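# Transfer the 96-well plate from nest N1 to nest N2

## Task

Carry the 96-well plate out of plate nest N1 (the left nest when viewed from behind the arms) and seat it in plate nest N2 (the right one). It must lie level and be held by N2's locators, and its clipped corner (well A1) must point to N2's corner labelled A1. Then open the gripper and pull the arm away from the plate.

## Robot and tools

Robot. Two 6-joint arms, left_arm and right_arm, each ending in a two-finger parallel gripper. left_arm sits on the +y side and right_arm on the -y side. The names do not match the left or right of any camera image. Base roots in the scene frame: left_arm at (+0.028, +0.261, 0) m, quat_wxyz (+0.996, 0, 0, +0.087); right_arm at (-0.047, -0.303, 0) m, quat_wxyz (+0.998, 0, 0, -0.057).

Frame. One shared scene frame. The origin is on the table surface midway between the arms, +x points away from the arms over the table, +z points up, +y is toward left_arm. All reported hand poses use this frame, in metres. The fingers extend along the gripper's +z axis and close along its y axis. The reported point lies between the pads, roughly 1 cm short of the fingertips. Reported hand positions can be somewhat wrong, more so when the arm is stretched far.

execute_actions. The argument actions is a list holding zero or one item; pictures (true/false) is optional and images are included by default.
- Empty list: no command, just the current state.
- Motion item: {"rows": [...], "steps": n}. There are 1 to 15 rows and n is at most 15 (15 if left out). Each step lasts 1/30 s and plays one row. If there are fewer rows than steps, the last row is repeated.
- Wait item: {"steps": n} with no rows, n up to 300. It returns once n steps have passed since the previous result, and your reply time counts toward those steps.

Row layout. Every row has exactly 14 numbers, each in [-1, 1], even when only one arm should move. Order: left_arm waist, shoulder, elbow, wrist pitch, wrist yaw, wrist roll, gripper opening; then the same seven for right_arm.
The six joint numbers are offsets, not poses. They are measured from that arm's joint angles in the latest result that printed them. Before any such result exists in the scene, and for the second or later call within the same reply, they are measured from wherever the arm is when the action begins. They are never measured from the previous row. Scale: 1.0 equals 1.264 rad (waist), 1.32 (shoulder), 1.276 (elbow), 1.83 (wrist pitch), 1.686 (wrist yaw), 2.022 (wrist roll).
The gripper number is an absolute opening, not an offset: +1 fully open, -1 closed. Between the extremes, the fingers go to where grip_measured would read that value.

Joint ranges (rad), per arm: waist -2.880 to 2.880, shoulder 0.000 to 3.142, elbow 0.000 to 3.019, wrist pitch -1.693 to 1.571, wrist yaw -1.571 to 1.571, wrist roll -2.094 to 2.094. A call that sends a joint more than 0.019 rad beyond its stated end is refused, and nothing is sent. The true end may differ by up to 0.019 rad either way. A target past it gets clipped to it, and the result then reports "joint sent to its limit", possibly about an earlier action that was still running.

Motion limits. On every step each joint target is kept within a fixed lead of its measured angle: 0.264 rad waist, 0.32 shoulder, 0.276 elbow, 0.33 wrist pitch, 0.186 wrist yaw, 0.522 wrist roll. If the targets would carry the gripper more than 70 mm from where it is, all of them are pulled back. So big moves take several calls, and a move of only a few mm may leave the hand where it was.

Holding still and waiting. Between calls the arms keep heading to the last row sent. They stop pursuing it once everything is nearly still, or when a step is HELD. Zero offsets are not a pause: they drive the arm back to the reference angles, and an arm can sag a little at each action. To hold a pose, send offsets back to the desired angles in the first call of a reply and zeros in later calls, and enlarge the correction whenever a joint still falls short.

Result lines. The state line gives each arm's end_effector_position and end_effector_quat_wxyz. Joint positions and Joint velocities list each arm's six joints (rad, rad/s), then the finger-pad gap (m, m/s; 0.094 when fully open). grip_measured is the opening on the command scale, with a fixed per-gripper error of up to about 1 mm. Joint torques are total drive outputs with offsets and noise, so they are not a clean contact signal. "joint command not followed" means the clearance check altered an arm's targets; the rest of the row still ran. HELD marks steps whose row was partly or wholly not sent. MOTOR HOT appears from 85 °C. At 100 °C there is an OVER-TEMPERATURE FAULT: that arm goes limp and drops until it cools, so do not hold loads for long.

Gripping. To keep the plate, command an opening about 0.03 below the current grip_measured; a smaller margin gives a lighter grip. Pad force tops out near 50–62 N and is lower on thin parts under about 2 mm.

Cameras. cam_high, cam_low, cam_left_wrist and cam_right_wrist, each 672x504, returned in that order. Calibration (K, distortion, T_world_to_cam) was supplied, but each may be slightly off.

zoom_image: camera (one of the four names) and region [x0, y0, x1, y1] in pixels of that camera's latest image, with the origin at top-left and at most 504 by 504. It shows a closer view and moves nothing.

read_manual: optional section, only "licences". It returns the URDF licence text and moves nothing.

finished_scene: scene = the number of the current scene. If you reply without any tool call, every remaining scene ends.

Plate cues. The plate has one clipped corner, which is A1. As seen from the arms, N1 is on the left and N2 on the right.

Avoid: dropping the plate from more than a few millimetres, knocking anything off the table, collisions or hard pressing between the arms, slamming or shoving objects, and letting the plate slip. Loose items may occasionally get a brief external nudge. Favour smooth, economical motion.

Each tool is called after "Call:" by a JSON object that holds its "fn" and its "kwargs", one argument or row to a line.

## Session

Call:
{"fn": "execute_actions", "kwargs": {
  "actions": []
}}

Scene clock: 0.00 s of 13200.00 s.
left_arm: end_effector_position=(+0.1867, +0.1296, +0.3503) grip_measured=+1.000 end_effector_quat_wxyz=(+0.168, +0.750, +0.600, +0.224) | right_arm: end_effector_position=(+0.3320, -0.1198, +0.3341) grip_measured=+1.000 end_effector_quat_wxyz=(+0.090, -0.180, +0.894, +0.401)
Joint positions: left_arm=[-1.281  0.7    1.076 -1.686 -0.51   0.753  0.094] | right_arm=[ 0.26   1.296  1.315 -1.403 -0.83  -0.168  0.094]
Joint velocities: left_arm=[ 0.005 -0.015 -0.002 -0.017 -0.037  0.037  0.   ] | right_arm=[-0.005 -0.005  0.002 -0.032 -0.095 -0.007  0.   ]
Joint torques (N m, as the arm reports them, + toward a larger angle): no reading
Motor temperatures (°C, as the motors report them): left_arm=[24 23 24 22 24 22] | right_arm=[24 24 24 24 23 23]

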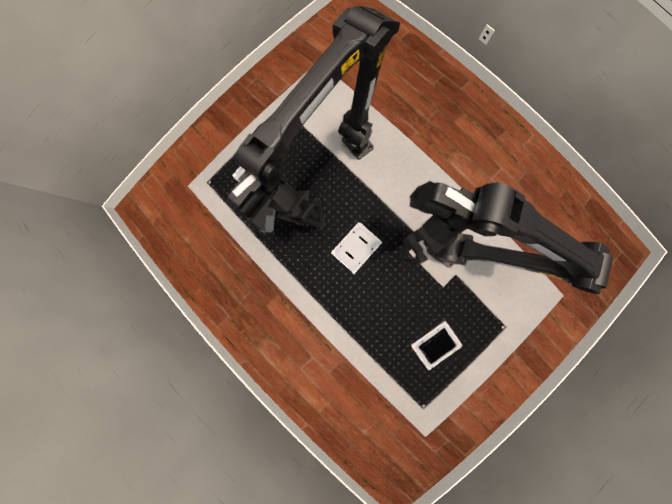

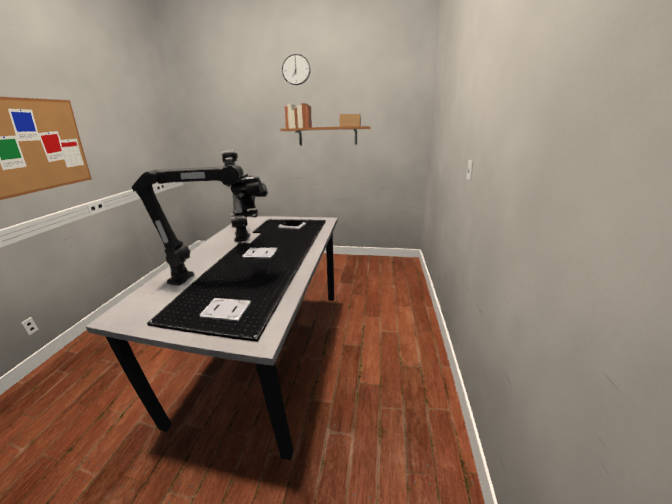

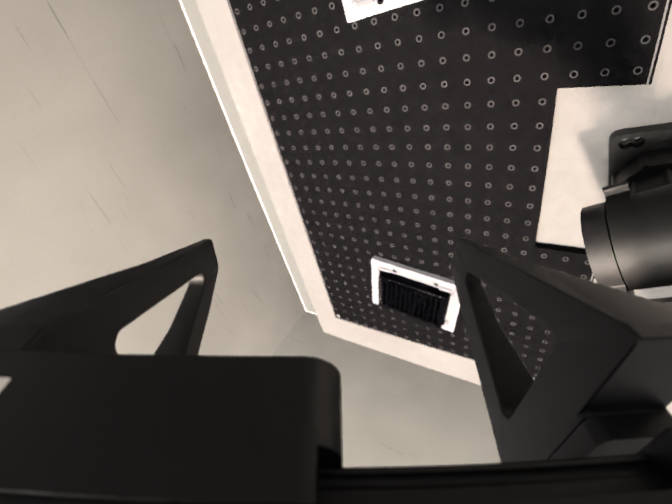

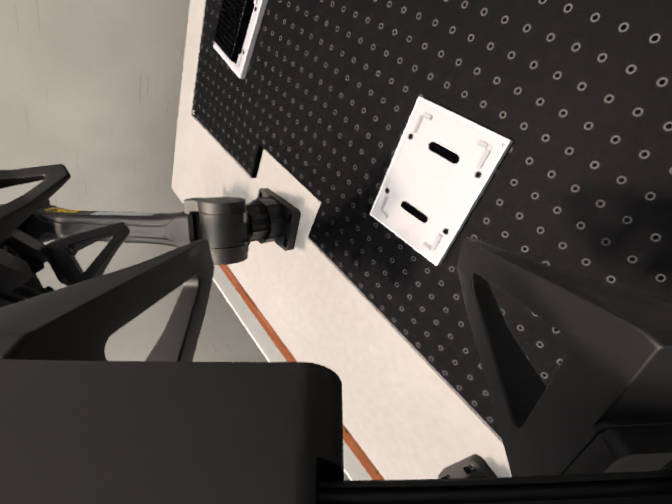

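Call:
{"fn": "zoom_image", "kwargs": {
  "camera": "cam_high",
  "region": [390, 300, 510, 390]
}}

Call:
{"fn": "zoom_image", "kwargs": {
  "camera": "cam_high",
  "region": [300, 200, 420, 290]
}}

Call:
{"fn": "zoom_image", "kwargs": {
  "camera": "cam_low",
  "region": [140, 200, 340, 350]
}}

Region (390, 300, 510, 390) of cam_high's 672x504 image, scaled by 4.200, with more detail than that image has; it fills the top 378 rows of this view, and the rest is white.

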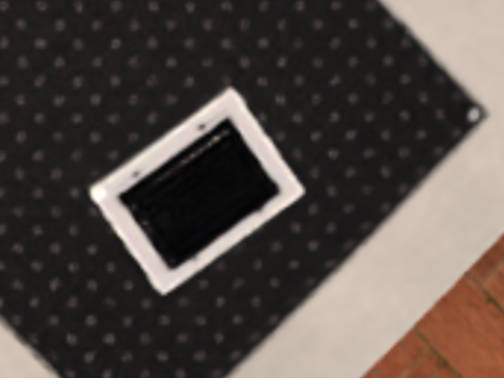

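Region (300, 200, 420, 290) of cam_high's 672x504 image, scaled by 4.200, with more detail than that image has; it fills the top 378 rows of this view, and the rest is white.

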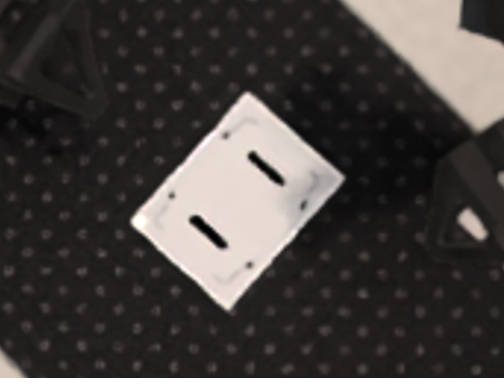

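Region (140, 200, 340, 350) of cam_low's 672x504 image, scaled by 2.520, with more detail than that image has; it fills the top 378 rows of this view, and the rest is white.

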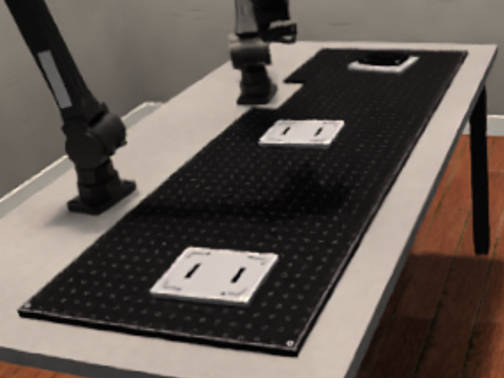

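Call:
{"fn": "zoom_image", "kwargs": {
  "camera": "cam_right_wrist",
  "region": [350, 80, 530, 280]
}}

Call:
{"fn": "zoom_image", "kwargs": {
  "camera": "cam_left_wrist",
  "region": [355, 245, 475, 345]
}}

Call:
{"fn": "zoom_image", "kwargs": {
  "camera": "cam_low",
  "region": [190, 290, 260, 330]
}}

Region (350, 80, 530, 280) of cam_right_wrist's 672x504 image, scaled by 2.520, with more detail than that image has; it fills the left 454 columns of this view, and the rest is white.

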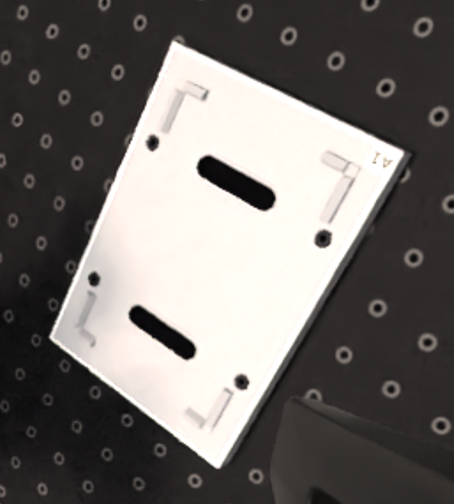

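Region (355, 245, 475, 345) of cam_left_wrist's 672x504 image, scaled by 4.200, with more detail than that image has.

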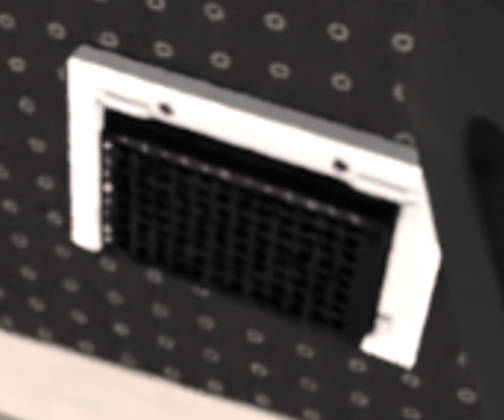

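Region (190, 290, 260, 330) of cam_low's 672x504 image, scaled by 7.200, with more detail than that image has; it fills the top 288 rows of this view, and the rest is white.

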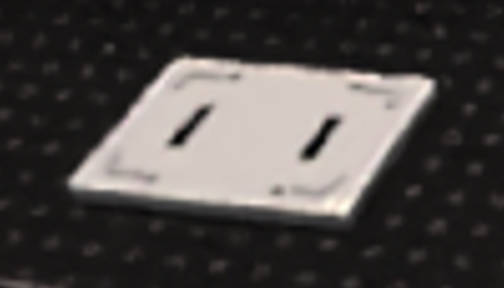

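Call:
{"fn": "execute_actions", "kwargs": {
  "actions": [
    {"rows": [[0.1,0.0,0,0.02,0.03,0.0,1, -0.05,0.02,0,0,0.05,-0.01,1],[0.2,0.01,0,0.04,0.06,0.01,1, -0.1,0.03,0,0,0.1,-0.03,1],[0.3,0.03,0,0.06,0.09,0.02,1, -0.16,0.05,0.01,0,0.15,-0.04,1],[0.4,0.05,-0.01,0.08,0.12,0.02,1, -0.21,0.07,0.01,0,0.2,-0.06,1],[0.5,0.08,-0.01,0.1,0.15,0.03,1, -0.26,0.08,0.01,0,0.25,-0.07,1],[0.6,0.1,-0.02,0.12,0.18,0.03,1, -0.32,0.1,0.015,0,0.3,-0.08,1],[0.7,0.13,-0.02,0.13,0.21,0.04,1, -0.37,0.12,0.015,0,0.35,-0.1,1],[0.8,0.16,-0.03,0.14,0.24,0.05,1, -0.42,0.135,0.02,0,0.4,-0.11,1],[0.9,0.2,-0.035,0.15,0.27,0.05,1, -0.47,0.15,0.02,0.003,0.45,-0.125,1],[1.0,0.25,-0.0413,0.16,0.3025,0.0569,1, -0.5277,0.1684,0.0225,0.0038,0.4923,-0.1385,1]], "steps": 15}
  ],
  "pictures": false
}}

Scene clock: 52.27 s of 13200.00 s.
left_arm: end_effector_position=(+0.3387, +0.2794, +0.2389) grip_measured=+1.000 end_effector_quat_wxyz=(+0.062, +0.378, +0.923, +0.031) | right_arm: end_effector_position=(+0.3546, -0.4663, +0.2016) grip_measured=+1.000 end_effector_quat_wxyz=(+0.006, +0.026, +0.999, +0.024)
Joint positions: left_arm=[-0.116  1.06   1.03  -1.402 -0.003  0.836  0.094] | right_arm=[-0.289  1.49   1.315 -1.403 -0.049 -0.352  0.094]
Joint velocities: left_arm=[ 2.252  0.523 -0.212  0.11   0.007  0.168  0.   ] | right_arm=[-1.372  0.454 -0.007 -0.002  1.048 -0.505  0.   ]
Joint torques (N m, as the arm reports them, + toward a larger angle): left_arm=[ -4.4  -10.95  11.14   0.55   0.35   0.23] | right_arm=[ -1.34 -10.14  10.49   0.05  -0.12  -0.11]
Motor temperatures (°C, as the motors report them): left_arm=[24 23 29 22 24 22] | right_arm=[24 24 30 24 23 23]
Steps of this call (steps 1 to 90: nothing new was sent; then 48.77 s passed at rest; steps 91 to 105: all 15 steps of this action). Readings (joint positions):
91: left_arm=[-1.268 0.700 1.076 -1.682 -0.482 0.753] | right_arm=[0.258 1.297 1.315 -1.403 -0.791 -0.171]
92: left_arm=[-1.221 0.700 1.076 -1.669 -0.438 0.756] | right_arm=[0.247 1.297 1.315 -1.403 -0.725 -0.180]
94: left_arm=[-1.052 0.710 1.076 -1.619 -0.344 0.766] | right_arm=[0.194 1.308 1.315 -1.403 -0.611 -0.200]
98: left_arm=[-0.667 0.808 1.073 -1.495 -0.154 0.794] | right_arm=[0.026 1.358 1.315 -1.403 -0.404 -0.248]
105: the state above

Call:
{"fn": "execute_actions", "kwargs": {
  "actions": [
    {"rows": [[0.1,-0.01,-0.005,0.01,0.0018,0.0158,1, -0.0932,0.0215,0.0225,0.0038,0.029,-0.0475,1],[0.13,0.005,-0.005,0.02,0.0018,0.0158,1, -0.0932,0.0215,0.0225,0.0038,0.029,-0.0475,1],[0.17,0.03,-0.005,0.03,0.0018,0.0158,1, -0.0932,0.0215,0.0225,0.0038,0.029,-0.0475,1],[0.21,0.055,-0.005,0.04,0.0018,0.0158,1, -0.0932,0.0215,0.0225,0.0038,0.029,-0.0475,1],[0.25,0.08,-0.005,0.05,0.0018,0.0158,1, -0.0932,0.0215,0.0225,0.0038,0.029,-0.0475,1],[0.29,0.105,-0.005,0.06,0.0018,0.0158,1, -0.0932,0.0215,0.0225,0.0038,0.029,-0.0475,1],[0.33,0.13,-0.005,0.07,0.0018,0.0158,1, -0.0932,0.0215,0.0225,0.0038,0.029,-0.0475,1],[0.37,0.155,-0.005,0.08,0.0018,0.0158,1, -0.0932,0.0215,0.0225,0.0038,0.029,-0.0475,1],[0.41,0.18,-0.005,0.087,0.0018,0.0158,1, -0.0932,0.0215,0.0225,0.0038,0.029,-0.0475,1],[0.44,0.2,-0.005,0.094,0.0018,0.0158,1, -0.0932,0.0215,0.0225,0.0038,0.029,-0.0475,1],[0.47,0.22,-0.005,0.1,0.0018,0.0158,1, -0.0932,0.0215,0.0225,0.0038,0.029,-0.0475,1],[0.49,0.235,-0.005,0.105,0.0018,0.0158,1, -0.0932,0.0215,0.0225,0.0038,0.029,-0.0475,1],[0.51,0.245,-0.005,0.109,0.0018,0.0158,1, -0.0932,0.0215,0.0225,0.0038,0.029,-0.0475,1],[0.52,0.252,-0.005,0.111,0.0018,0.0158,1, -0.0932,0.0215,0.0225,0.0038,0.029,-0.0475,1],[0.5265,0.2552,-0.0053,0.1119,0.0018,0.0158,1, -0.0932,0.0215,0.0225,0.0038,0.029,-0.0475,1]], "steps": 15}
  ],
  "pictures": false
}}

Call:
{"fn": "execute_actions", "kwargs": {
  "actions": [
    {"steps": 20}
  ]
}}

Scene clock: 59.10 s of 13200.00 s.
left_arm: end_effector_position=(+0.3065, +0.5061, +0.1233) grip_measured=+1.000 end_effector_quat_wxyz=(-0.013, +0.069, +0.997, -0.013) | right_arm: end_effector_position=(+0.3304, -0.5218, +0.1846) grip_measured=+1.000 end_effector_quat_wxyz=(-0.020, +0.042, +0.999, +0.010)
Joint positions: left_arm=[ 0.547  1.408  1.015 -1.215 -0.001  0.858  0.094] | right_arm=[-0.409  1.53   1.315 -1.401  0.001 -0.44   0.094]
Joint velocities: left_arm=[ 0.62   0.425 -0.007  0.125 -0.125 -0.095  0.   ] | right_arm=[-0.015  0.005  0.007 -0.007 -0.022 -0.007  0.   ]
Joint torques (N m, as the arm reports them, + toward a larger angle): left_arm=[ -4.33 -13.35  10.05   0.49   0.29   0.15] | right_arm=[  0.44 -11.58  10.51   0.1   -0.1   -0.06]
Motor temperatures (°C, as the motors report them): left_arm=[24 23 29 22 24 22] | right_arm=[24 25 30 24 23 23]
Steps of this call (steps 1 to 30: the robot went on to your last target; steps 31 to 90: nothing new was sent; then 3.33 s passed at rest; steps 91 to 105: all 15 steps of this action). Readings (joint positions):
91: left_arm=[-0.015 1.024 1.015 -1.399 -0.001 0.856] | right_arm=[-0.409 1.530 1.315 -1.401 0.001 -0.440]
92: left_arm=[-0.007 1.027 1.015 -1.397 0.000 0.857] | right_arm=[-0.409 1.530 1.315 -1.401 0.001 -0.440]
94: left_arm=[0.042 1.050 1.015 -1.378 0.003 0.858] | right_arm=[-0.409 1.530 1.315 -1.401 0.001 -0.440]
98: left_arm=[0.242 1.173 1.015 -1.307 0.003 0.858] | right_arm=[-0.409 1.530 1.315 -1.401 0.001 -0.440]
105: the state above

Scene clock: 59.77 s of 13200.00 s.
left_arm: end_effector_position=(+0.3059, +0.5085, +0.1274) grip_measured=+1.000 end_effector_quat_wxyz=(-0.008, +0.066, +0.998, -0.007) | right_arm: end_effector_position=(+0.3304, -0.5218, +0.1846) grip_measured=+1.000 end_effector_quat_wxyz=(-0.020, +0.042, +0.999, +0.010)
Joint positions: left_arm=[ 0.553  1.396  1.015 -1.211 -0.001  0.858  0.094] | right_arm=[-0.409  1.53   1.315 -1.401  0.001 -0.44   0.094]
Joint velocities: left_arm=[-0.005  0.005  0.007 -0.002 -0.037  0.022  0.   ] | right_arm=[-0.015 -0.015 -0.027 -0.032 -0.007  0.022  0.   ]
Joint torques (N m, as the arm reports them, + toward a larger angle): left_arm=[-1.15 -9.76 10.04  0.78  0.28  0.14] | right_arm=[  0.41 -11.54  10.53   0.09  -0.09  -0.07]
Motor temperatures (°C, as the motors report them): left_arm=[24 24 29 22 24 22] | right_arm=[24 25 30 24 23 23]
Steps of this call (steps 1 to 20: the robot went on to your last target). Readings (joint positions):
1: left_arm=[0.563 1.418 1.015 -1.212 -0.001 0.858] | right_arm=[-0.409 1.530 1.315 -1.401 0.001 -0.440]
2: left_arm=[0.571 1.422 1.015 -1.212 -0.001 0.858] | right_arm=[-0.409 1.530 1.315 -1.401 0.001 -0.440]
4: left_arm=[0.570 1.417 1.015 -1.211 -0.001 0.858] | right_arm=[-0.409 1.530 1.315 -1.401 0.001 -0.440]
8: left_arm=[0.555 1.400 1.015 -1.211 -0.001 0.858] | right_arm=[-0.409 1.530 1.315 -1.401 0.001 -0.440]
20: the state above
camera_calibration (this result's frames):
cam_left_wrist: T_world_to_cam=[[-0.130421, -0.991146, 0.0248895, 0.540566], [-0.802798, 0.120302, 0.583988, 0.116876], [-0.581812, 0.0561832, -0.811381, 0.375663], [0, 0, 0, 1]] pos_world=[0.382895, 0.500613, 0.223097]
cam_right_wrist: T_world_to_cam=[[-0.0873537, -0.996101, -0.0123743, -0.48704], [-0.786094, 0.0612963, 0.61506, 0.188142], [-0.611903, 0.0634551, -0.788383, 0.50637], [0, 0, 0, 1]] pos_world=[0.415202, -0.528805, 0.277468]

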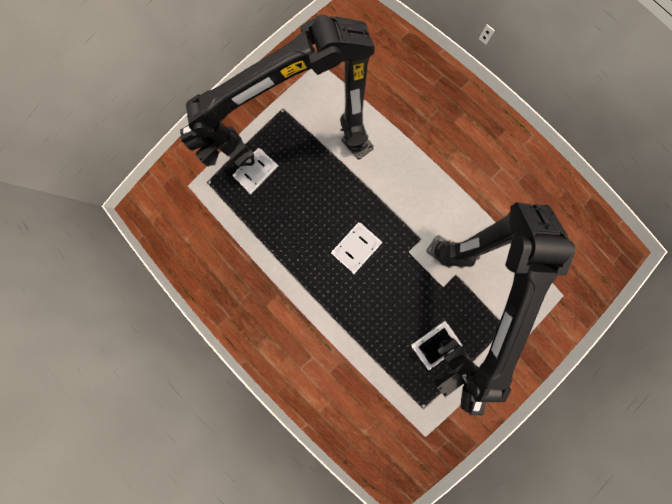

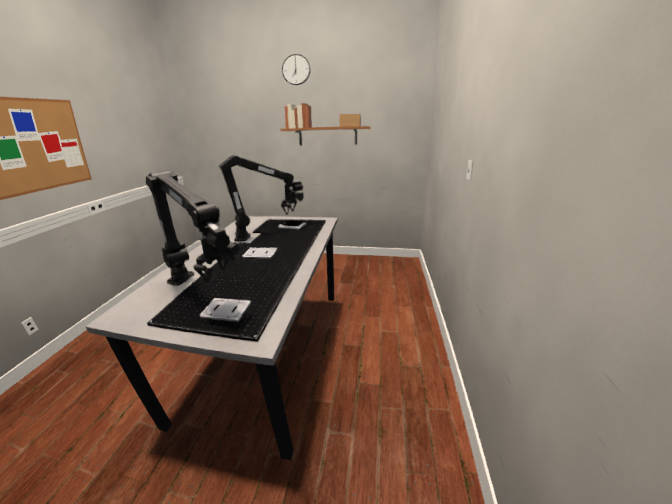

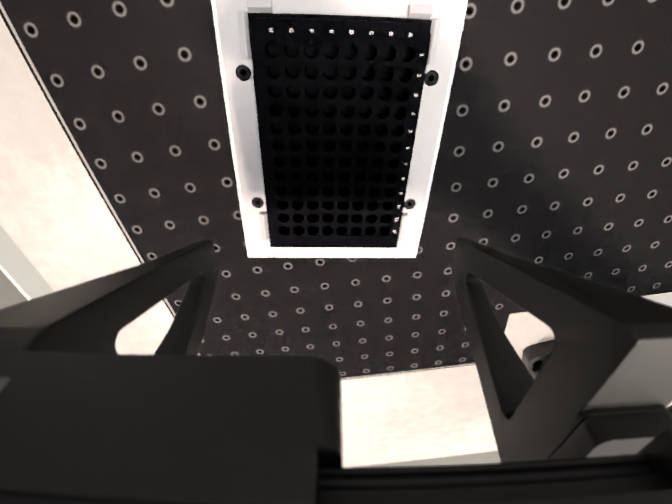

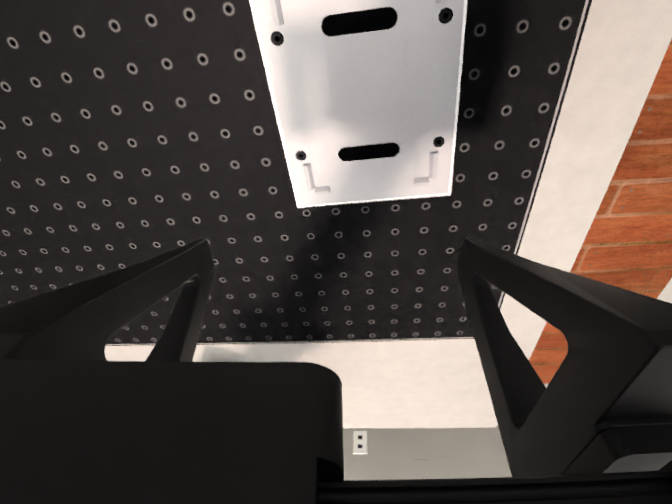

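Call:
{"fn": "zoom_image", "kwargs": {
  "camera": "cam_right_wrist",
  "region": [240, 0, 480, 220]
}}

Call:
{"fn": "zoom_image", "kwargs": {
  "camera": "cam_left_wrist",
  "region": [190, 0, 490, 270]
}}

Call:
{"fn": "zoom_image", "kwargs": {
  "camera": "cam_high",
  "region": [200, 130, 300, 210]
}}

Region (240, 0, 480, 220) of cam_right_wrist's 672x504 image, scaled by 2.100, with more detail than that image has; it fills the top 462 rows of this view, and the rest is white.

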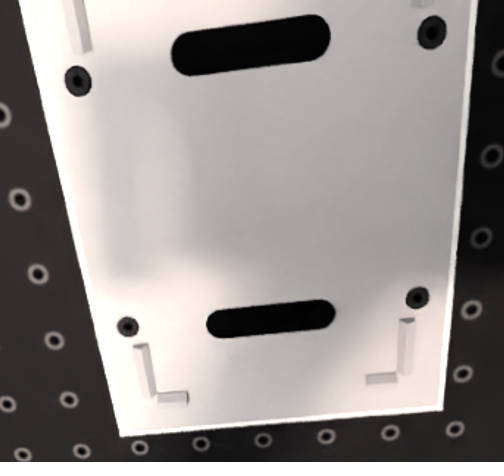

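Region (190, 0, 490, 270) of cam_left_wrist's 672x504 image, scaled by 1.680, with more detail than that image has; it fills the top 454 rows of this view, and the rest is white.

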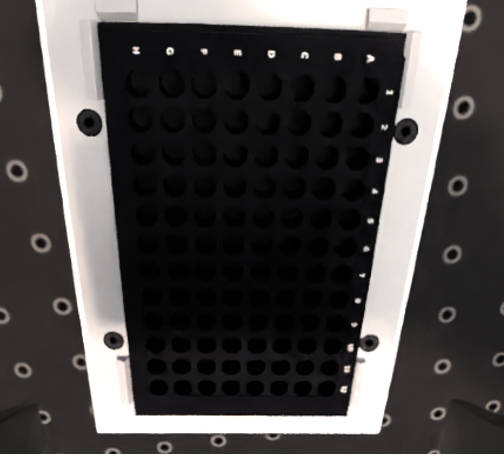

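Region (200, 130, 300, 210) of cam_high's 672x504 image, scaled by 5.040, with more detail than that image has; it fills the top 403 rows of this view, and the rest is white.

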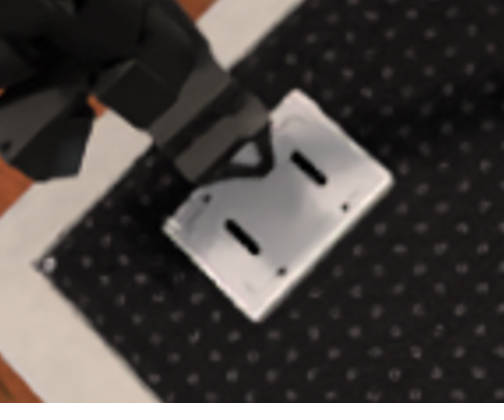

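Call:
{"fn": "zoom_image", "kwargs": {
  "camera": "cam_left_wrist",
  "region": [230, 0, 450, 110]
}}

Call:
{"fn": "zoom_image", "kwargs": {
  "camera": "cam_left_wrist",
  "region": [200, 170, 470, 270]
}}

Region (230, 0, 450, 110) of cam_left_wrist's 672x504 image, scaled by 2.291, with more detail than that image has.

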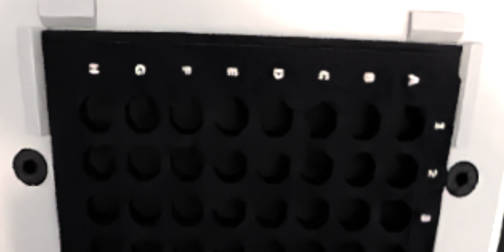

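Region (200, 170, 470, 270) of cam_left_wrist's 672x504 image, scaled by 1.867, with more detail than that image has; it fills the top 187 rows of this view, and the rest is white.

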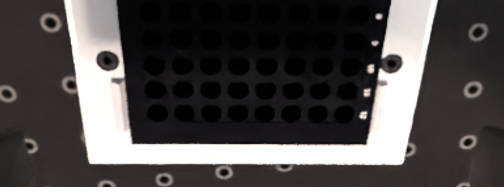

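Call:
{"fn": "execute_actions", "kwargs": {
  "actions": [
    {"rows": [[-0.002,0.003,0.003,0.012,0,-0.001,1, 0.0017,-0.0088,0.0225,0.0027,0,-0.004,1],[-0.005,0.008,-0.002,0.02,0,-0.002,1, 0.0017,-0.0088,0.0225,0.0027,0,-0.004,1],[-0.008,0.013,-0.008,0.03,0,-0.003,1, 0.0017,-0.0088,0.0225,0.0027,0,-0.004,1],[-0.011,0.018,-0.014,0.04,0,-0.004,1, 0.0017,-0.0088,0.0225,0.0027,0,-0.004,1],[-0.014,0.024,-0.02,0.05,0,-0.005,1, 0.0017,-0.0088,0.0225,0.0027,0,-0.004,1],[-0.017,0.03,-0.026,0.06,0,-0.006,1, 0.0017,-0.0088,0.0225,0.0027,0,-0.004,1],[-0.02,0.035,-0.032,0.07,0,-0.007,1, 0.0017,-0.0088,0.0225,0.0027,0,-0.004,1],[-0.023,0.04,-0.038,0.078,0,-0.008,1, 0.0017,-0.0088,0.0225,0.0027,0,-0.004,1],[-0.025,0.045,-0.043,0.086,0,-0.009,1, 0.0017,-0.0088,0.0225,0.0027,0,-0.004,1],[-0.027,0.049,-0.048,0.092,0,-0.01,1, 0.0017,-0.0088,0.0225,0.0027,0,-0.004,1],[-0.029,0.052,-0.052,0.097,0,-0.011,1, 0.0017,-0.0088,0.0225,0.0027,0,-0.004,1],[-0.0305,0.0545,-0.0546,0.101,0,-0.011,1, 0.0017,-0.0088,0.0225,0.0027,0,-0.004,1]], "steps": 15}
  ],
  "pictures": false
}}

Call:
{"fn": "execute_actions", "kwargs": {
  "actions": [
    {"steps": 10}
  ]
}}

Scene clock: 111.17 s of 13200.00 s.
left_arm: end_effector_position=(+0.3223, +0.5055, +0.0798) grip_measured=+1.000 end_effector_quat_wxyz=(+0.002, +0.079, +0.997, +0.003) | right_arm: end_effector_position=(+0.3304, -0.5218, +0.1846) grip_measured=+1.000 end_effector_quat_wxyz=(-0.020, +0.042, +0.999, +0.010)
Joint positions: left_arm=[ 0.518  1.463  0.946 -1.046 -0.001  0.851  0.094] | right_arm=[-0.409  1.53   1.315 -1.401  0.001 -0.44   0.094]
Joint velocities: left_arm=[-0.005  0.093 -0.076  0.037 -0.066 -0.095  0.   ] | right_arm=[-0.024  0.015 -0.002 -0.007 -0.051 -0.037  0.   ]
Joint torques (N m, as the arm reports them, + toward a larger angle): left_arm=[ -1.5  -10.7    9.1    1.03   0.21  -0.06] | right_arm=[  0.52 -11.44  10.54   0.05  -0.06  -0.07]
Motor temperatures (°C, as the motors report them): left_arm=[24 24 28 22 24 22] | right_arm=[24 25 31 24 23 23]
Steps of this call (steps 1 to 15: the robot went on to your last target; steps 16 to 90: nothing new was sent; then 47.90 s passed at rest; steps 91 to 105: all 15 steps of this action). Readings (joint positions):
91: left_arm=[0.553 1.396 1.015 -1.210 -0.001 0.858] | right_arm=[-0.409 1.530 1.315 -1.401 0.001 -0.440]
92: left_arm=[0.553 1.396 1.015 -1.205 -0.001 0.858] | right_arm=[-0.409 1.530 1.315 -1.401 0.001 -0.440]
94: left_arm=[0.552 1.396 1.012 -1.182 -0.001 0.858] | right_arm=[-0.409 1.530 1.315 -1.401 0.001 -0.440]
98: left_arm=[0.541 1.410 0.991 -1.114 -0.001 0.857] | right_arm=[-0.409 1.530 1.315 -1.401 0.001 -0.440]
105: the state above

Scene clock: 111.50 s of 13200.00 s.
left_arm: end_effector_position=(+0.3224, +0.5053, +0.0782) grip_measured=+1.000 end_effector_quat_wxyz=(+0.002, +0.078, +0.997, +0.003) | right_arm: end_effector_position=(+0.3304, -0.5218, +0.1846) grip_measured=+1.000 end_effector_quat_wxyz=(-0.020, +0.042, +0.999, +0.010)
Joint positions: left_arm=[ 0.518  1.465  0.944 -1.042 -0.001  0.848  0.094] | right_arm=[-0.409  1.53   1.315 -1.401  0.001 -0.44   0.094]
Joint velocities: left_arm=[-0.005 -0.005 -0.002  0.007 -0.125 -0.007  0.   ] | right_arm=[-0.015  0.005  0.022 -0.007 -0.037 -0.051  0.   ]
Joint torques (N m, as the arm reports them, + toward a larger angle): left_arm=[ -1.37 -10.47   8.94   0.98   0.21  -0.1 ] | right_arm=[  0.45 -11.48  10.53   0.07  -0.06  -0.06]
Motor temperatures (°C, as the motors report them): left_arm=[24 24 28 22 24 22] | right_arm=[24 25 31 24 23 23]
Steps of this call (steps 1 to 10: the robot went on to your last target). Readings (joint positions):
1: left_arm=[0.518 1.465 0.945 -1.046 -0.001 0.850] | right_arm=[-0.409 1.530 1.315 -1.401 0.001 -0.440]
2: left_arm=[0.518 1.465 0.944 -1.045 -0.001 0.850] | right_arm=[-0.409 1.530 1.315 -1.401 0.001 -0.440]
4: left_arm=[0.518 1.465 0.944 -1.043 -0.001 0.849] | right_arm=[-0.409 1.530 1.315 -1.401 0.001 -0.440]
8: left_arm=[0.518 1.465 0.944 -1.042 -0.001 0.848] | right_arm=[-0.409 1.530 1.315 -1.401 0.001 -0.440]
10: the state above
camera_calibration (this result's frames):
cam_left_wrist: T_world_to_cam=[[-0.155263, -0.987868, 0.00329367, 0.548843], [-0.812195, 0.129549, 0.56882, 0.158691], [-0.562346, 0.0856415, -0.822456, 0.325232], [0, 0, 0, 1]] pos_world=[0.396996, 0.493772, 0.175415]
cam_right_wrist: T_world_to_cam=[[-0.0873537, -0.996101, -0.0123743, -0.48704], [-0.786094, 0.0612963, 0.61506, 0.188142], [-0.611903, 0.0634551, -0.788383, 0.50637], [0, 0, 0, 1]] pos_world=[0.415202, -0.528805, 0.277468]

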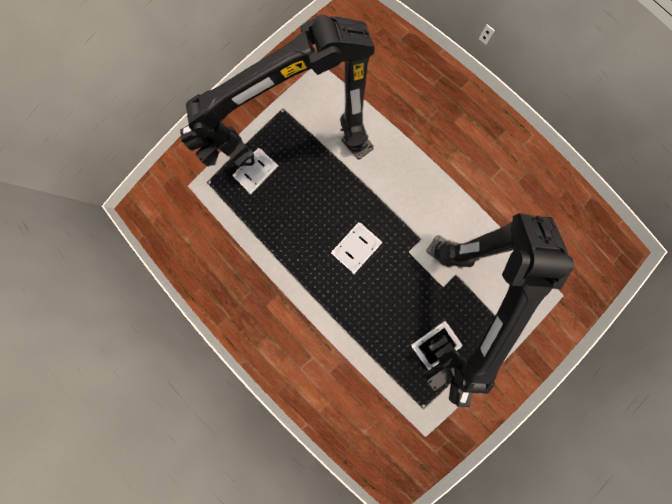

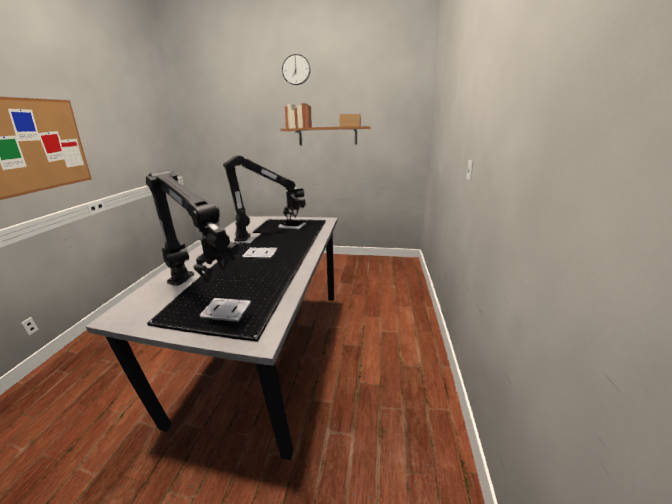

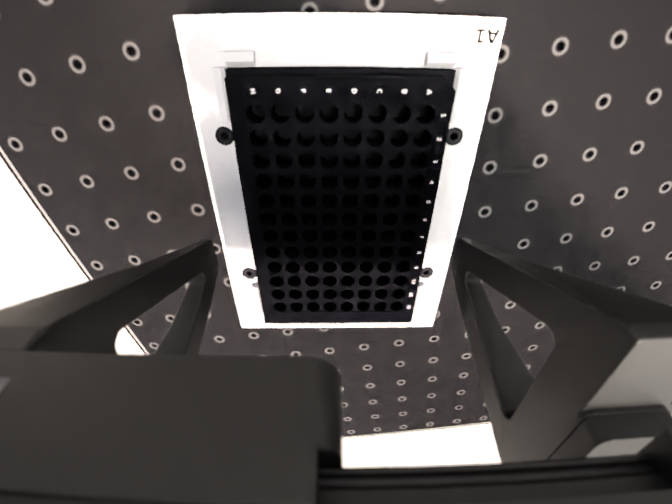

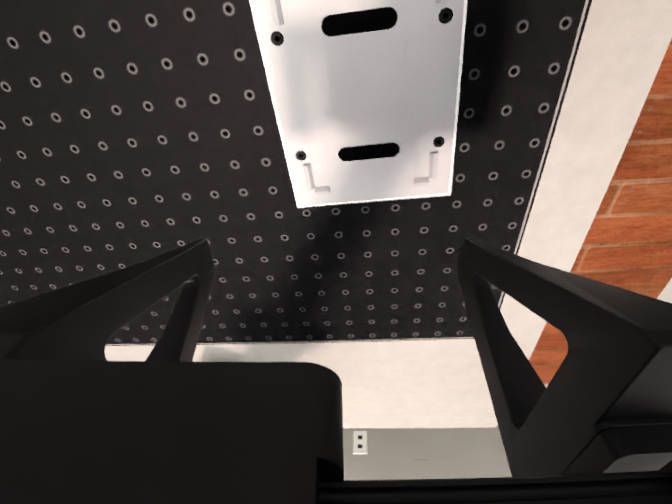

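Call:
{"fn": "zoom_image", "kwargs": {
  "camera": "cam_left_wrist",
  "region": [170, 40, 510, 340]
}}

Call:
{"fn": "zoom_image", "kwargs": {
  "camera": "cam_left_wrist",
  "region": [190, 220, 290, 340]
}}

Call:
{"fn": "zoom_image", "kwargs": {
  "camera": "cam_left_wrist",
  "region": [390, 220, 490, 340]
}}

Region (170, 40, 510, 340) of cam_left_wrist's 672x504 image, scaled by 1.482, with more detail than that image has; it fills the top 445 rows of this view, and the rest is white.

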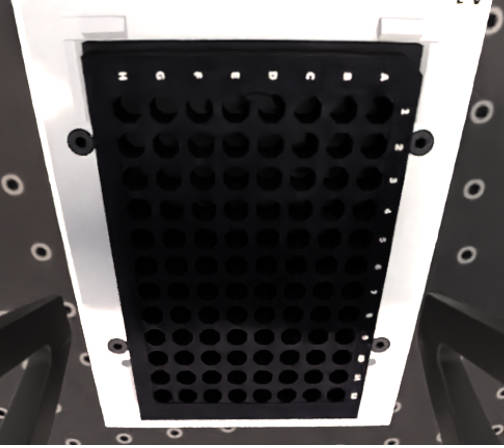

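Region (190, 220, 290, 340) of cam_left_wrist's 672x504 image, scaled by 4.200, with more detail than that image has.

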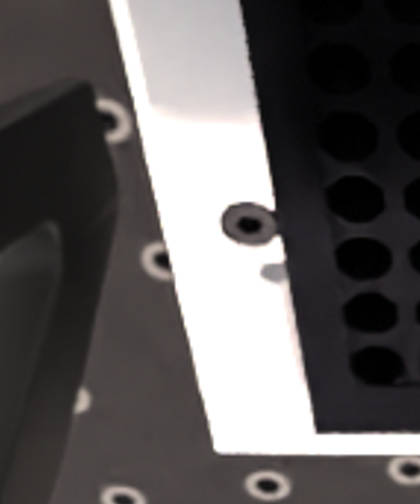

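Region (390, 220, 490, 340) of cam_left_wrist's 672x504 image, scaled by 4.200, with more detail than that image has.

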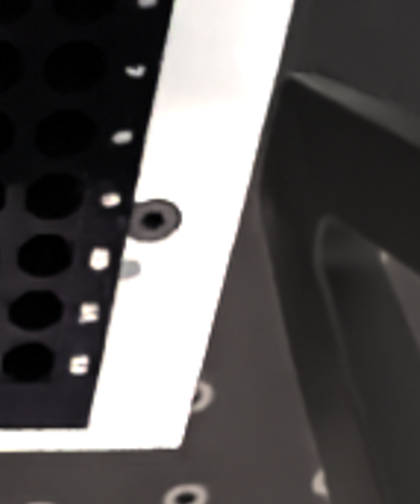

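Call:
{"fn": "execute_actions", "kwargs": {
  "actions": [
    {"rows": [[0,0.002,-0.004,0.008,0,0,1, 0.0017,-0.0088,0.0225,0.0027,0,-0.004,1],[0,0.002,-0.008,0.012,0,0,1, 0.0017,-0.0088,0.0225,0.0027,0,-0.004,1],[0,0.002,-0.012,0.018,0,0,1, 0.0017,-0.0088,0.0225,0.0027,0,-0.004,1],[0,0.002,-0.016,0.024,0,0,1, 0.0017,-0.0088,0.0225,0.0027,0,-0.004,1],[0,0.002,-0.02,0.03,0,0,1, 0.0017,-0.0088,0.0225,0.0027,0,-0.004,1],[0,0.002,-0.024,0.036,0,0,1, 0.0017,-0.0088,0.0225,0.0027,0,-0.004,1],[0,0.002,-0.028,0.042,0,0,1, 0.0017,-0.0088,0.0225,0.0027,0,-0.004,1],[0,0.002,-0.031,0.047,0,0,1, 0.0017,-0.0088,0.0225,0.0027,0,-0.004,1],[0,0.002,-0.0336,0.051,0,0,1, 0.0017,-0.0088,0.0225,0.0027,0,-0.004,1],[0,0.002,-0.0336,0.0539,0,0,1, 0.0017,-0.0088,0.0225,0.0027,0,-0.004,1]], "steps": 15}
  ],
  "pictures": false
}}

Call:
{"fn": "execute_actions", "kwargs": {
  "actions": [
    {"steps": 8}
  ]
}}

Scene clock: 146.77 s of 13200.00 s.
left_arm: end_effector_position=(+0.3244, +0.5070, +0.0656) grip_measured=+1.000 end_effector_quat_wxyz=(+0.017, +0.078, +0.997, +0.018) | right_arm: end_effector_position=(+0.3304, -0.5218, +0.1846) grip_measured=+1.000 end_effector_quat_wxyz=(-0.020, +0.042, +0.999, +0.010)
Joint positions: left_arm=[ 0.518  1.465  0.905 -0.961 -0.001  0.848  0.094] | right_arm=[-0.409  1.53   1.315 -1.401  0.001 -0.44   0.094]
Joint velocities: left_arm=[ 0.005  0.005 -0.012  0.032 -0.037 -0.051  0.   ] | right_arm=[-0.015  0.005 -0.012  0.007 -0.066  0.037  0.   ]
Joint torques (N m, as the arm reports them, + toward a larger angle): left_arm=[ -0.94 -10.16   8.31   0.98   0.21   0.04] | right_arm=[  0.39 -11.47  10.53   0.05  -0.06  -0.07]
Motor temperatures (°C, as the motors report them): left_arm=[24 24 28 22 24 22] | right_arm=[24 25 31 24 23 23]
Steps of this call (steps 1 to 15: the robot went on to your last target; steps 16 to 90: nothing new was sent; then 31.77 s passed at rest; steps 91 to 105: all 15 steps of this action). Readings (joint positions):
91: left_arm=[0.518 1.465 0.944 -1.042 -0.001 0.848] | right_arm=[-0.409 1.530 1.315 -1.401 0.001 -0.440]
92: left_arm=[0.518 1.465 0.944 -1.041 -0.001 0.848] | right_arm=[-0.409 1.530 1.315 -1.401 0.001 -0.440]
94: left_arm=[0.518 1.465 0.939 -1.029 -0.001 0.848] | right_arm=[-0.409 1.530 1.315 -1.401 0.001 -0.440]
98: left_arm=[0.518 1.465 0.919 -0.990 -0.001 0.848] | right_arm=[-0.409 1.530 1.315 -1.401 0.001 -0.440]
105: the state above

Scene clock: 147.03 s of 13200.00 s.
left_arm: end_effector_position=(+0.3245, +0.5071, +0.0657) grip_measured=+1.000 end_effector_quat_wxyz=(+0.018, +0.078, +0.997, +0.018) | right_arm: end_effector_position=(+0.3304, -0.5218, +0.1846) grip_measured=+1.000 end_effector_quat_wxyz=(-0.020, +0.042, +0.999, +0.010)
Joint positions: left_arm=[ 0.518  1.465  0.905 -0.96  -0.001  0.848  0.094] | right_arm=[-0.409  1.53   1.315 -1.401  0.001 -0.44   0.094]
Joint velocities: left_arm=[-0.024 -0.024 -0.002  0.007 -0.051 -0.007  0.   ] | right_arm=[ 0.005  0.005 -0.002 -0.027 -0.095 -0.037  0.   ]
Joint torques (N m, as the arm reports them, + toward a larger angle): left_arm=[ -0.99 -10.4    8.33   1.05   0.21   0.04] | right_arm=[  0.5  -11.47  10.54   0.05  -0.06  -0.06]
Motor temperatures (°C, as the motors report them): left_arm=[24 24 28 22 24 22] | right_arm=[24 25 31 24 23 23]
Steps of this call (steps 1 to 8: the robot went on to your last target). Readings (joint positions):
1: left_arm=[0.518 1.465 0.905 -0.960 -0.001 0.848] | right_arm=[-0.409 1.530 1.315 -1.401 0.001 -0.440]
2: left_arm=[0.518 1.465 0.905 -0.960 -0.001 0.848] | right_arm=[-0.409 1.530 1.315 -1.401 0.001 -0.440]
4: left_arm=[0.518 1.465 0.905 -0.960 -0.001 0.848] | right_arm=[-0.409 1.530 1.315 -1.401 0.001 -0.440]
8: the state above
camera_calibration (this result's frames):
cam_left_wrist: T_world_to_cam=[[-0.154468, -0.98758, -0.0287249, 0.552662], [-0.830572, 0.114055, 0.545107, 0.182725], [-0.535061, 0.10806, -0.837874, 0.296732], [0, 0, 0, 1]] pos_world=[0.395904, 0.492893, 0.164894]
cam_right_wrist: T_world_to_cam=[[-0.0873537, -0.996101, -0.0123743, -0.48704], [-0.786094, 0.0612963, 0.61506, 0.188142], [-0.611903, 0.0634551, -0.788383, 0.50637], [0, 0, 0, 1]] pos_world=[0.415202, -0.528805, 0.277468]

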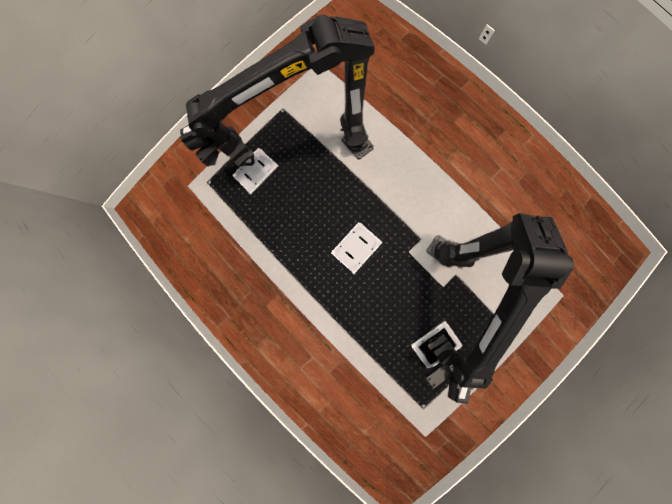

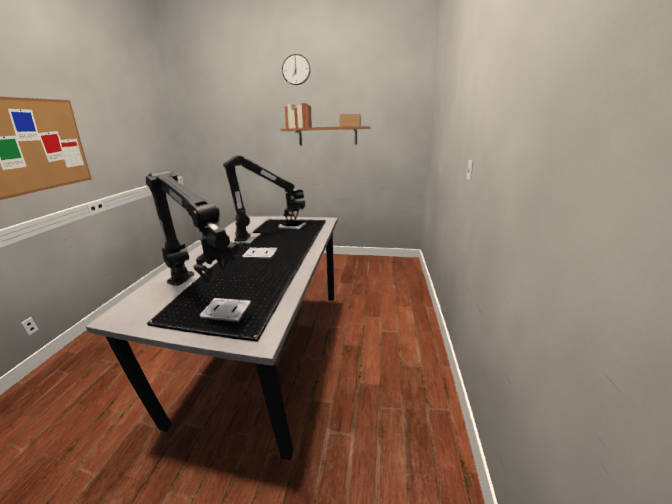

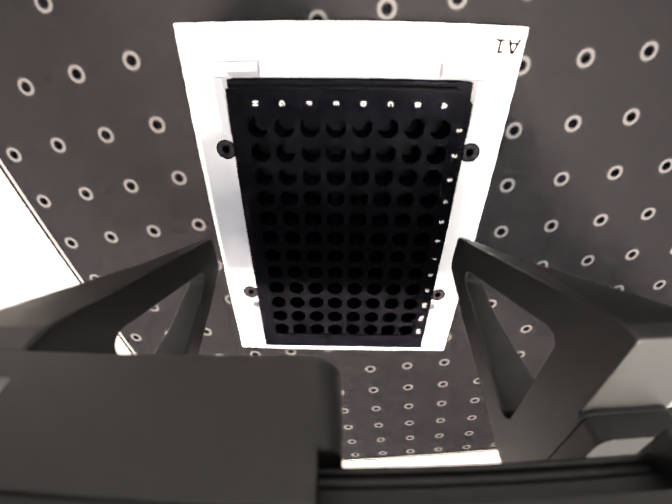

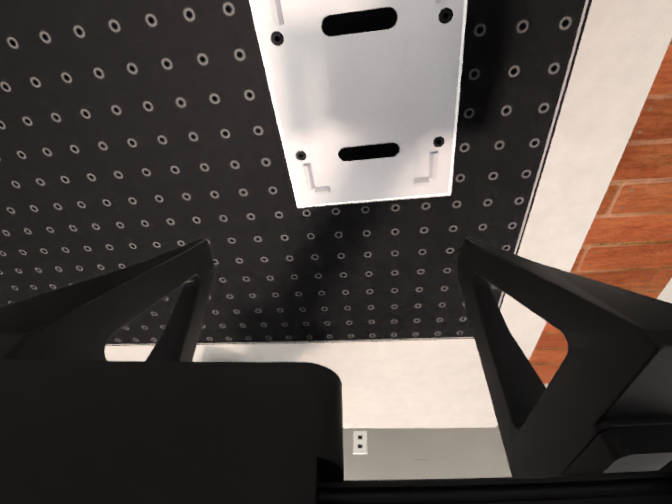

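Call:
{"fn": "zoom_image", "kwargs": {
  "camera": "cam_left_wrist",
  "region": [190, 130, 490, 360]
}}

Region (190, 130, 490, 360) of cam_left_wrist's 672x504 image, scaled by 1.680, with more detail than that image has; it fills the top 386 rows of this view, and the rest is white.

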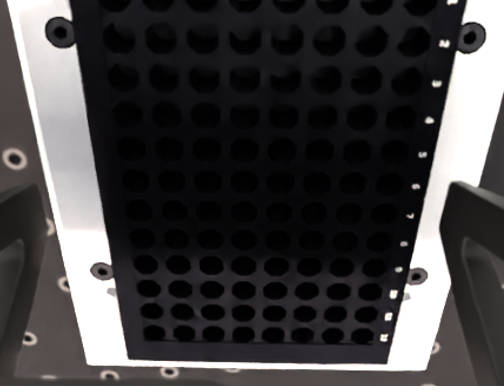

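Call:
{"fn": "execute_actions", "kwargs": {
  "actions": [
    {"rows": [[0,0.003,-0.005,0.008,0,0,1, 0.0017,-0.0088,0.0225,0.0027,0,-0.004,1],[0,0.005,-0.007,0.008,0,0,1, 0.0017,-0.0088,0.0225,0.0027,0,-0.004,1],[0,0.008,-0.007,0.008,0,0,1, 0.0017,-0.0088,0.0225,0.0027,0,-0.004,1],[0,0.011,-0.007,0.008,0,0,1, 0.0017,-0.0088,0.0225,0.0027,0,-0.004,1],[0,0.014,-0.007,0.008,0,0,1, 0.0017,-0.0088,0.0225,0.0027,0,-0.004,1],[0,0.017,-0.007,0.008,0,0,1, 0.0017,-0.0088,0.0225,0.0027,0,-0.004,1],[0,0.02,-0.007,0.008,0,0,1, 0.0017,-0.0088,0.0225,0.0027,0,-0.004,1],[0,0.023,-0.007,0.008,0,0,1, 0.0017,-0.0088,0.0225,0.0027,0,-0.004,1],[0,0.026,-0.007,0.008,0,0,1, 0.0017,-0.0088,0.0225,0.0027,0,-0.004,1],[0,0.029,-0.007,0.008,0,0,1, 0.0017,-0.0088,0.0225,0.0027,0,-0.004,1],[0,0.032,-0.007,0.008,0,0,1, 0.0017,-0.0088,0.0225,0.0027,0,-0.004,1],[0,0.034,-0.007,0.008,0,0,1, 0.0017,-0.0088,0.0225,0.0027,0,-0.004,1],[0,0.036,-0.007,0.008,0,0,1, 0.0017,-0.0088,0.0225,0.0027,0,-0.004,1],[0,0.037,-0.007,0.008,0,0,1, 0.0017,-0.0088,0.0225,0.0027,0,-0.004,1]], "steps": 15}
  ],
  "pictures": false
}}

Call:
{"fn": "execute_actions", "kwargs": {
  "actions": [
    {"steps": 10}
  ]
}}

Scene clock: 157.63 s of 13200.00 s.
left_arm: end_effector_position=(+0.3223, +0.5052, +0.0531) grip_measured=+1.000 end_effector_quat_wxyz=(+0.005, +0.078, +0.997, +0.006) | right_arm: end_effector_position=(+0.3304, -0.5218, +0.1846) grip_measured=+1.000 end_effector_quat_wxyz=(-0.020, +0.042, +0.999, +0.010)
Joint positions: left_arm=[ 0.518  1.499  0.904 -0.96  -0.001  0.848  0.094] | right_arm=[-0.409  1.53   1.315 -1.401  0.001 -0.44   0.094]
Joint velocities: left_arm=[ 0.005  0.073 -0.042 -0.007 -0.022  0.007  0.   ] | right_arm=[ 0.005 -0.005  0.007  0.007 -0.066 -0.051  0.   ]
Joint torques (N m, as the arm reports them, + toward a larger angle): left_arm=[ -0.98 -10.32   7.92   0.88   0.21   0.04] | right_arm=[  0.42 -11.48  10.53   0.06  -0.06  -0.06]
Motor temperatures (°C, as the motors report them): left_arm=[24 24 28 22 24 22] | right_arm=[24 25 31 24 23 23]
Steps of this call (steps 1 to 15: the robot went on to your last target; steps 16 to 90: nothing new was sent; then 7.10 s passed at rest; steps 91 to 105: all 15 steps of this action). Readings (joint positions):
91: left_arm=[0.518 1.465 0.905 -0.960 -0.001 0.848] | right_arm=[-0.409 1.530 1.315 -1.401 0.001 -0.440]
92: left_arm=[0.518 1.465 0.905 -0.960 -0.001 0.848] | right_arm=[-0.409 1.530 1.315 -1.401 0.001 -0.440]
94: left_arm=[0.518 1.465 0.905 -0.960 -0.001 0.848] | right_arm=[-0.409 1.530 1.315 -1.401 0.001 -0.440]
98: left_arm=[0.518 1.470 0.905 -0.960 -0.001 0.848] | right_arm=[-0.409 1.530 1.315 -1.401 0.001 -0.440]
105: the state above

Scene clock: 157.97 s of 13200.00 s.
left_arm: end_effector_position=(+0.3207, +0.5039, +0.0505) grip_measured=+1.000 end_effector_quat_wxyz=(+0.002, +0.078, +0.997, +0.003) | right_arm: end_effector_position=(+0.3304, -0.5218, +0.1846) grip_measured=+1.000 end_effector_quat_wxyz=(-0.020, +0.042, +0.999, +0.010)
Joint positions: left_arm=[ 0.518  1.503  0.9   -0.96  -0.001  0.848  0.094] | right_arm=[-0.409  1.53   1.315 -1.401  0.001 -0.44   0.094]
Joint velocities: left_arm=[-0.005 -0.005 -0.012 -0.002 -0.066 -0.007  0.   ] | right_arm=[-0.015  0.005  0.002 -0.007 -0.022 -0.037  0.   ]
Joint torques (N m, as the arm reports them, + toward a larger angle): left_arm=[-0.99 -9.43  8.04  0.89  0.21  0.04] | right_arm=[  0.45 -11.49  10.55   0.07  -0.06  -0.07]
Motor temperatures (°C, as the motors report them): left_arm=[24 24 28 22 24 22] | right_arm=[24 25 31 24 23 23]
Steps of this call (steps 1 to 10: the robot went on to your last target). Readings (joint positions):
1: left_arm=[0.518 1.501 0.903 -0.960 -0.001 0.848] | right_arm=[-0.409 1.530 1.315 -1.401 0.001 -0.440]
2: left_arm=[0.518 1.502 0.901 -0.960 -0.001 0.848] | right_arm=[-0.409 1.530 1.315 -1.401 0.001 -0.440]
4: left_arm=[0.518 1.503 0.900 -0.960 -0.001 0.848] | right_arm=[-0.409 1.530 1.315 -1.401 0.001 -0.440]
8: left_arm=[0.518 1.503 0.900 -0.960 -0.001 0.848] | right_arm=[-0.409 1.530 1.315 -1.401 0.001 -0.440]
10: the state above
camera_calibration (this result's frames):
cam_left_wrist: T_world_to_cam=[[-0.154887, -0.987928, 0.00300928, 0.547212], [-0.812413, 0.129102, 0.568611, 0.173553], [-0.562135, 0.0856256, -0.822601, 0.301579], [0, 0, 0, 1]] pos_world=[0.395281, 0.492377, 0.147749]
cam_right_wrist: T_world_to_cam=[[-0.0873537, -0.996101, -0.0123743, -0.48704], [-0.786094, 0.0612963, 0.61506, 0.188142], [-0.611903, 0.0634551, -0.788383, 0.50637], [0, 0, 0, 1]] pos_world=[0.415202, -0.528805, 0.277468]

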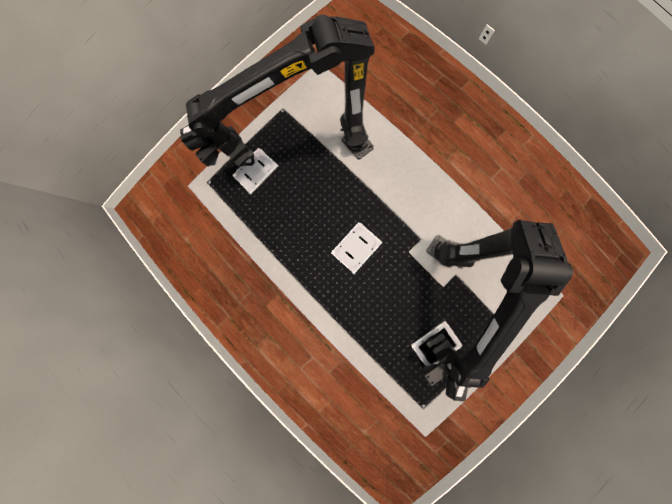

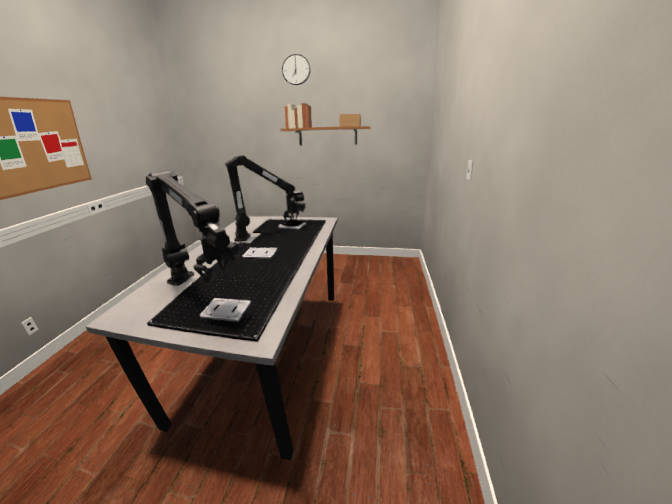

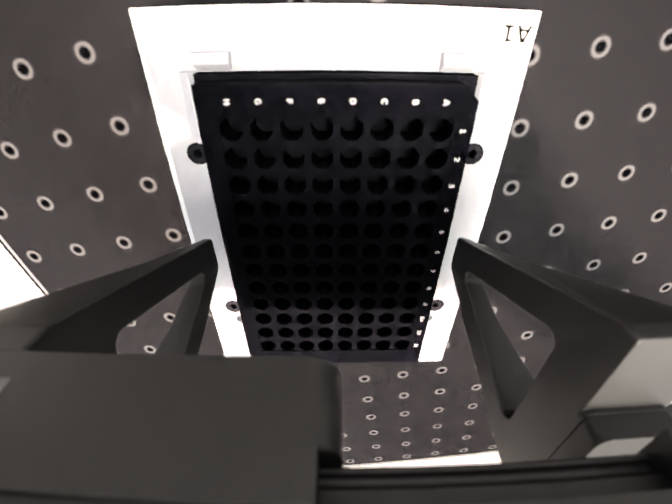

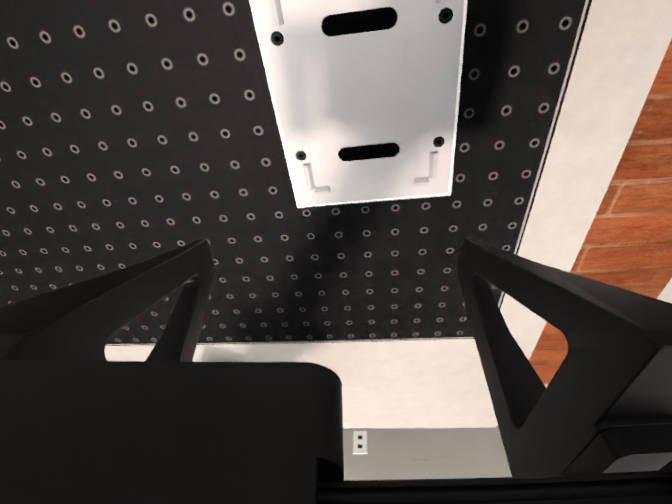

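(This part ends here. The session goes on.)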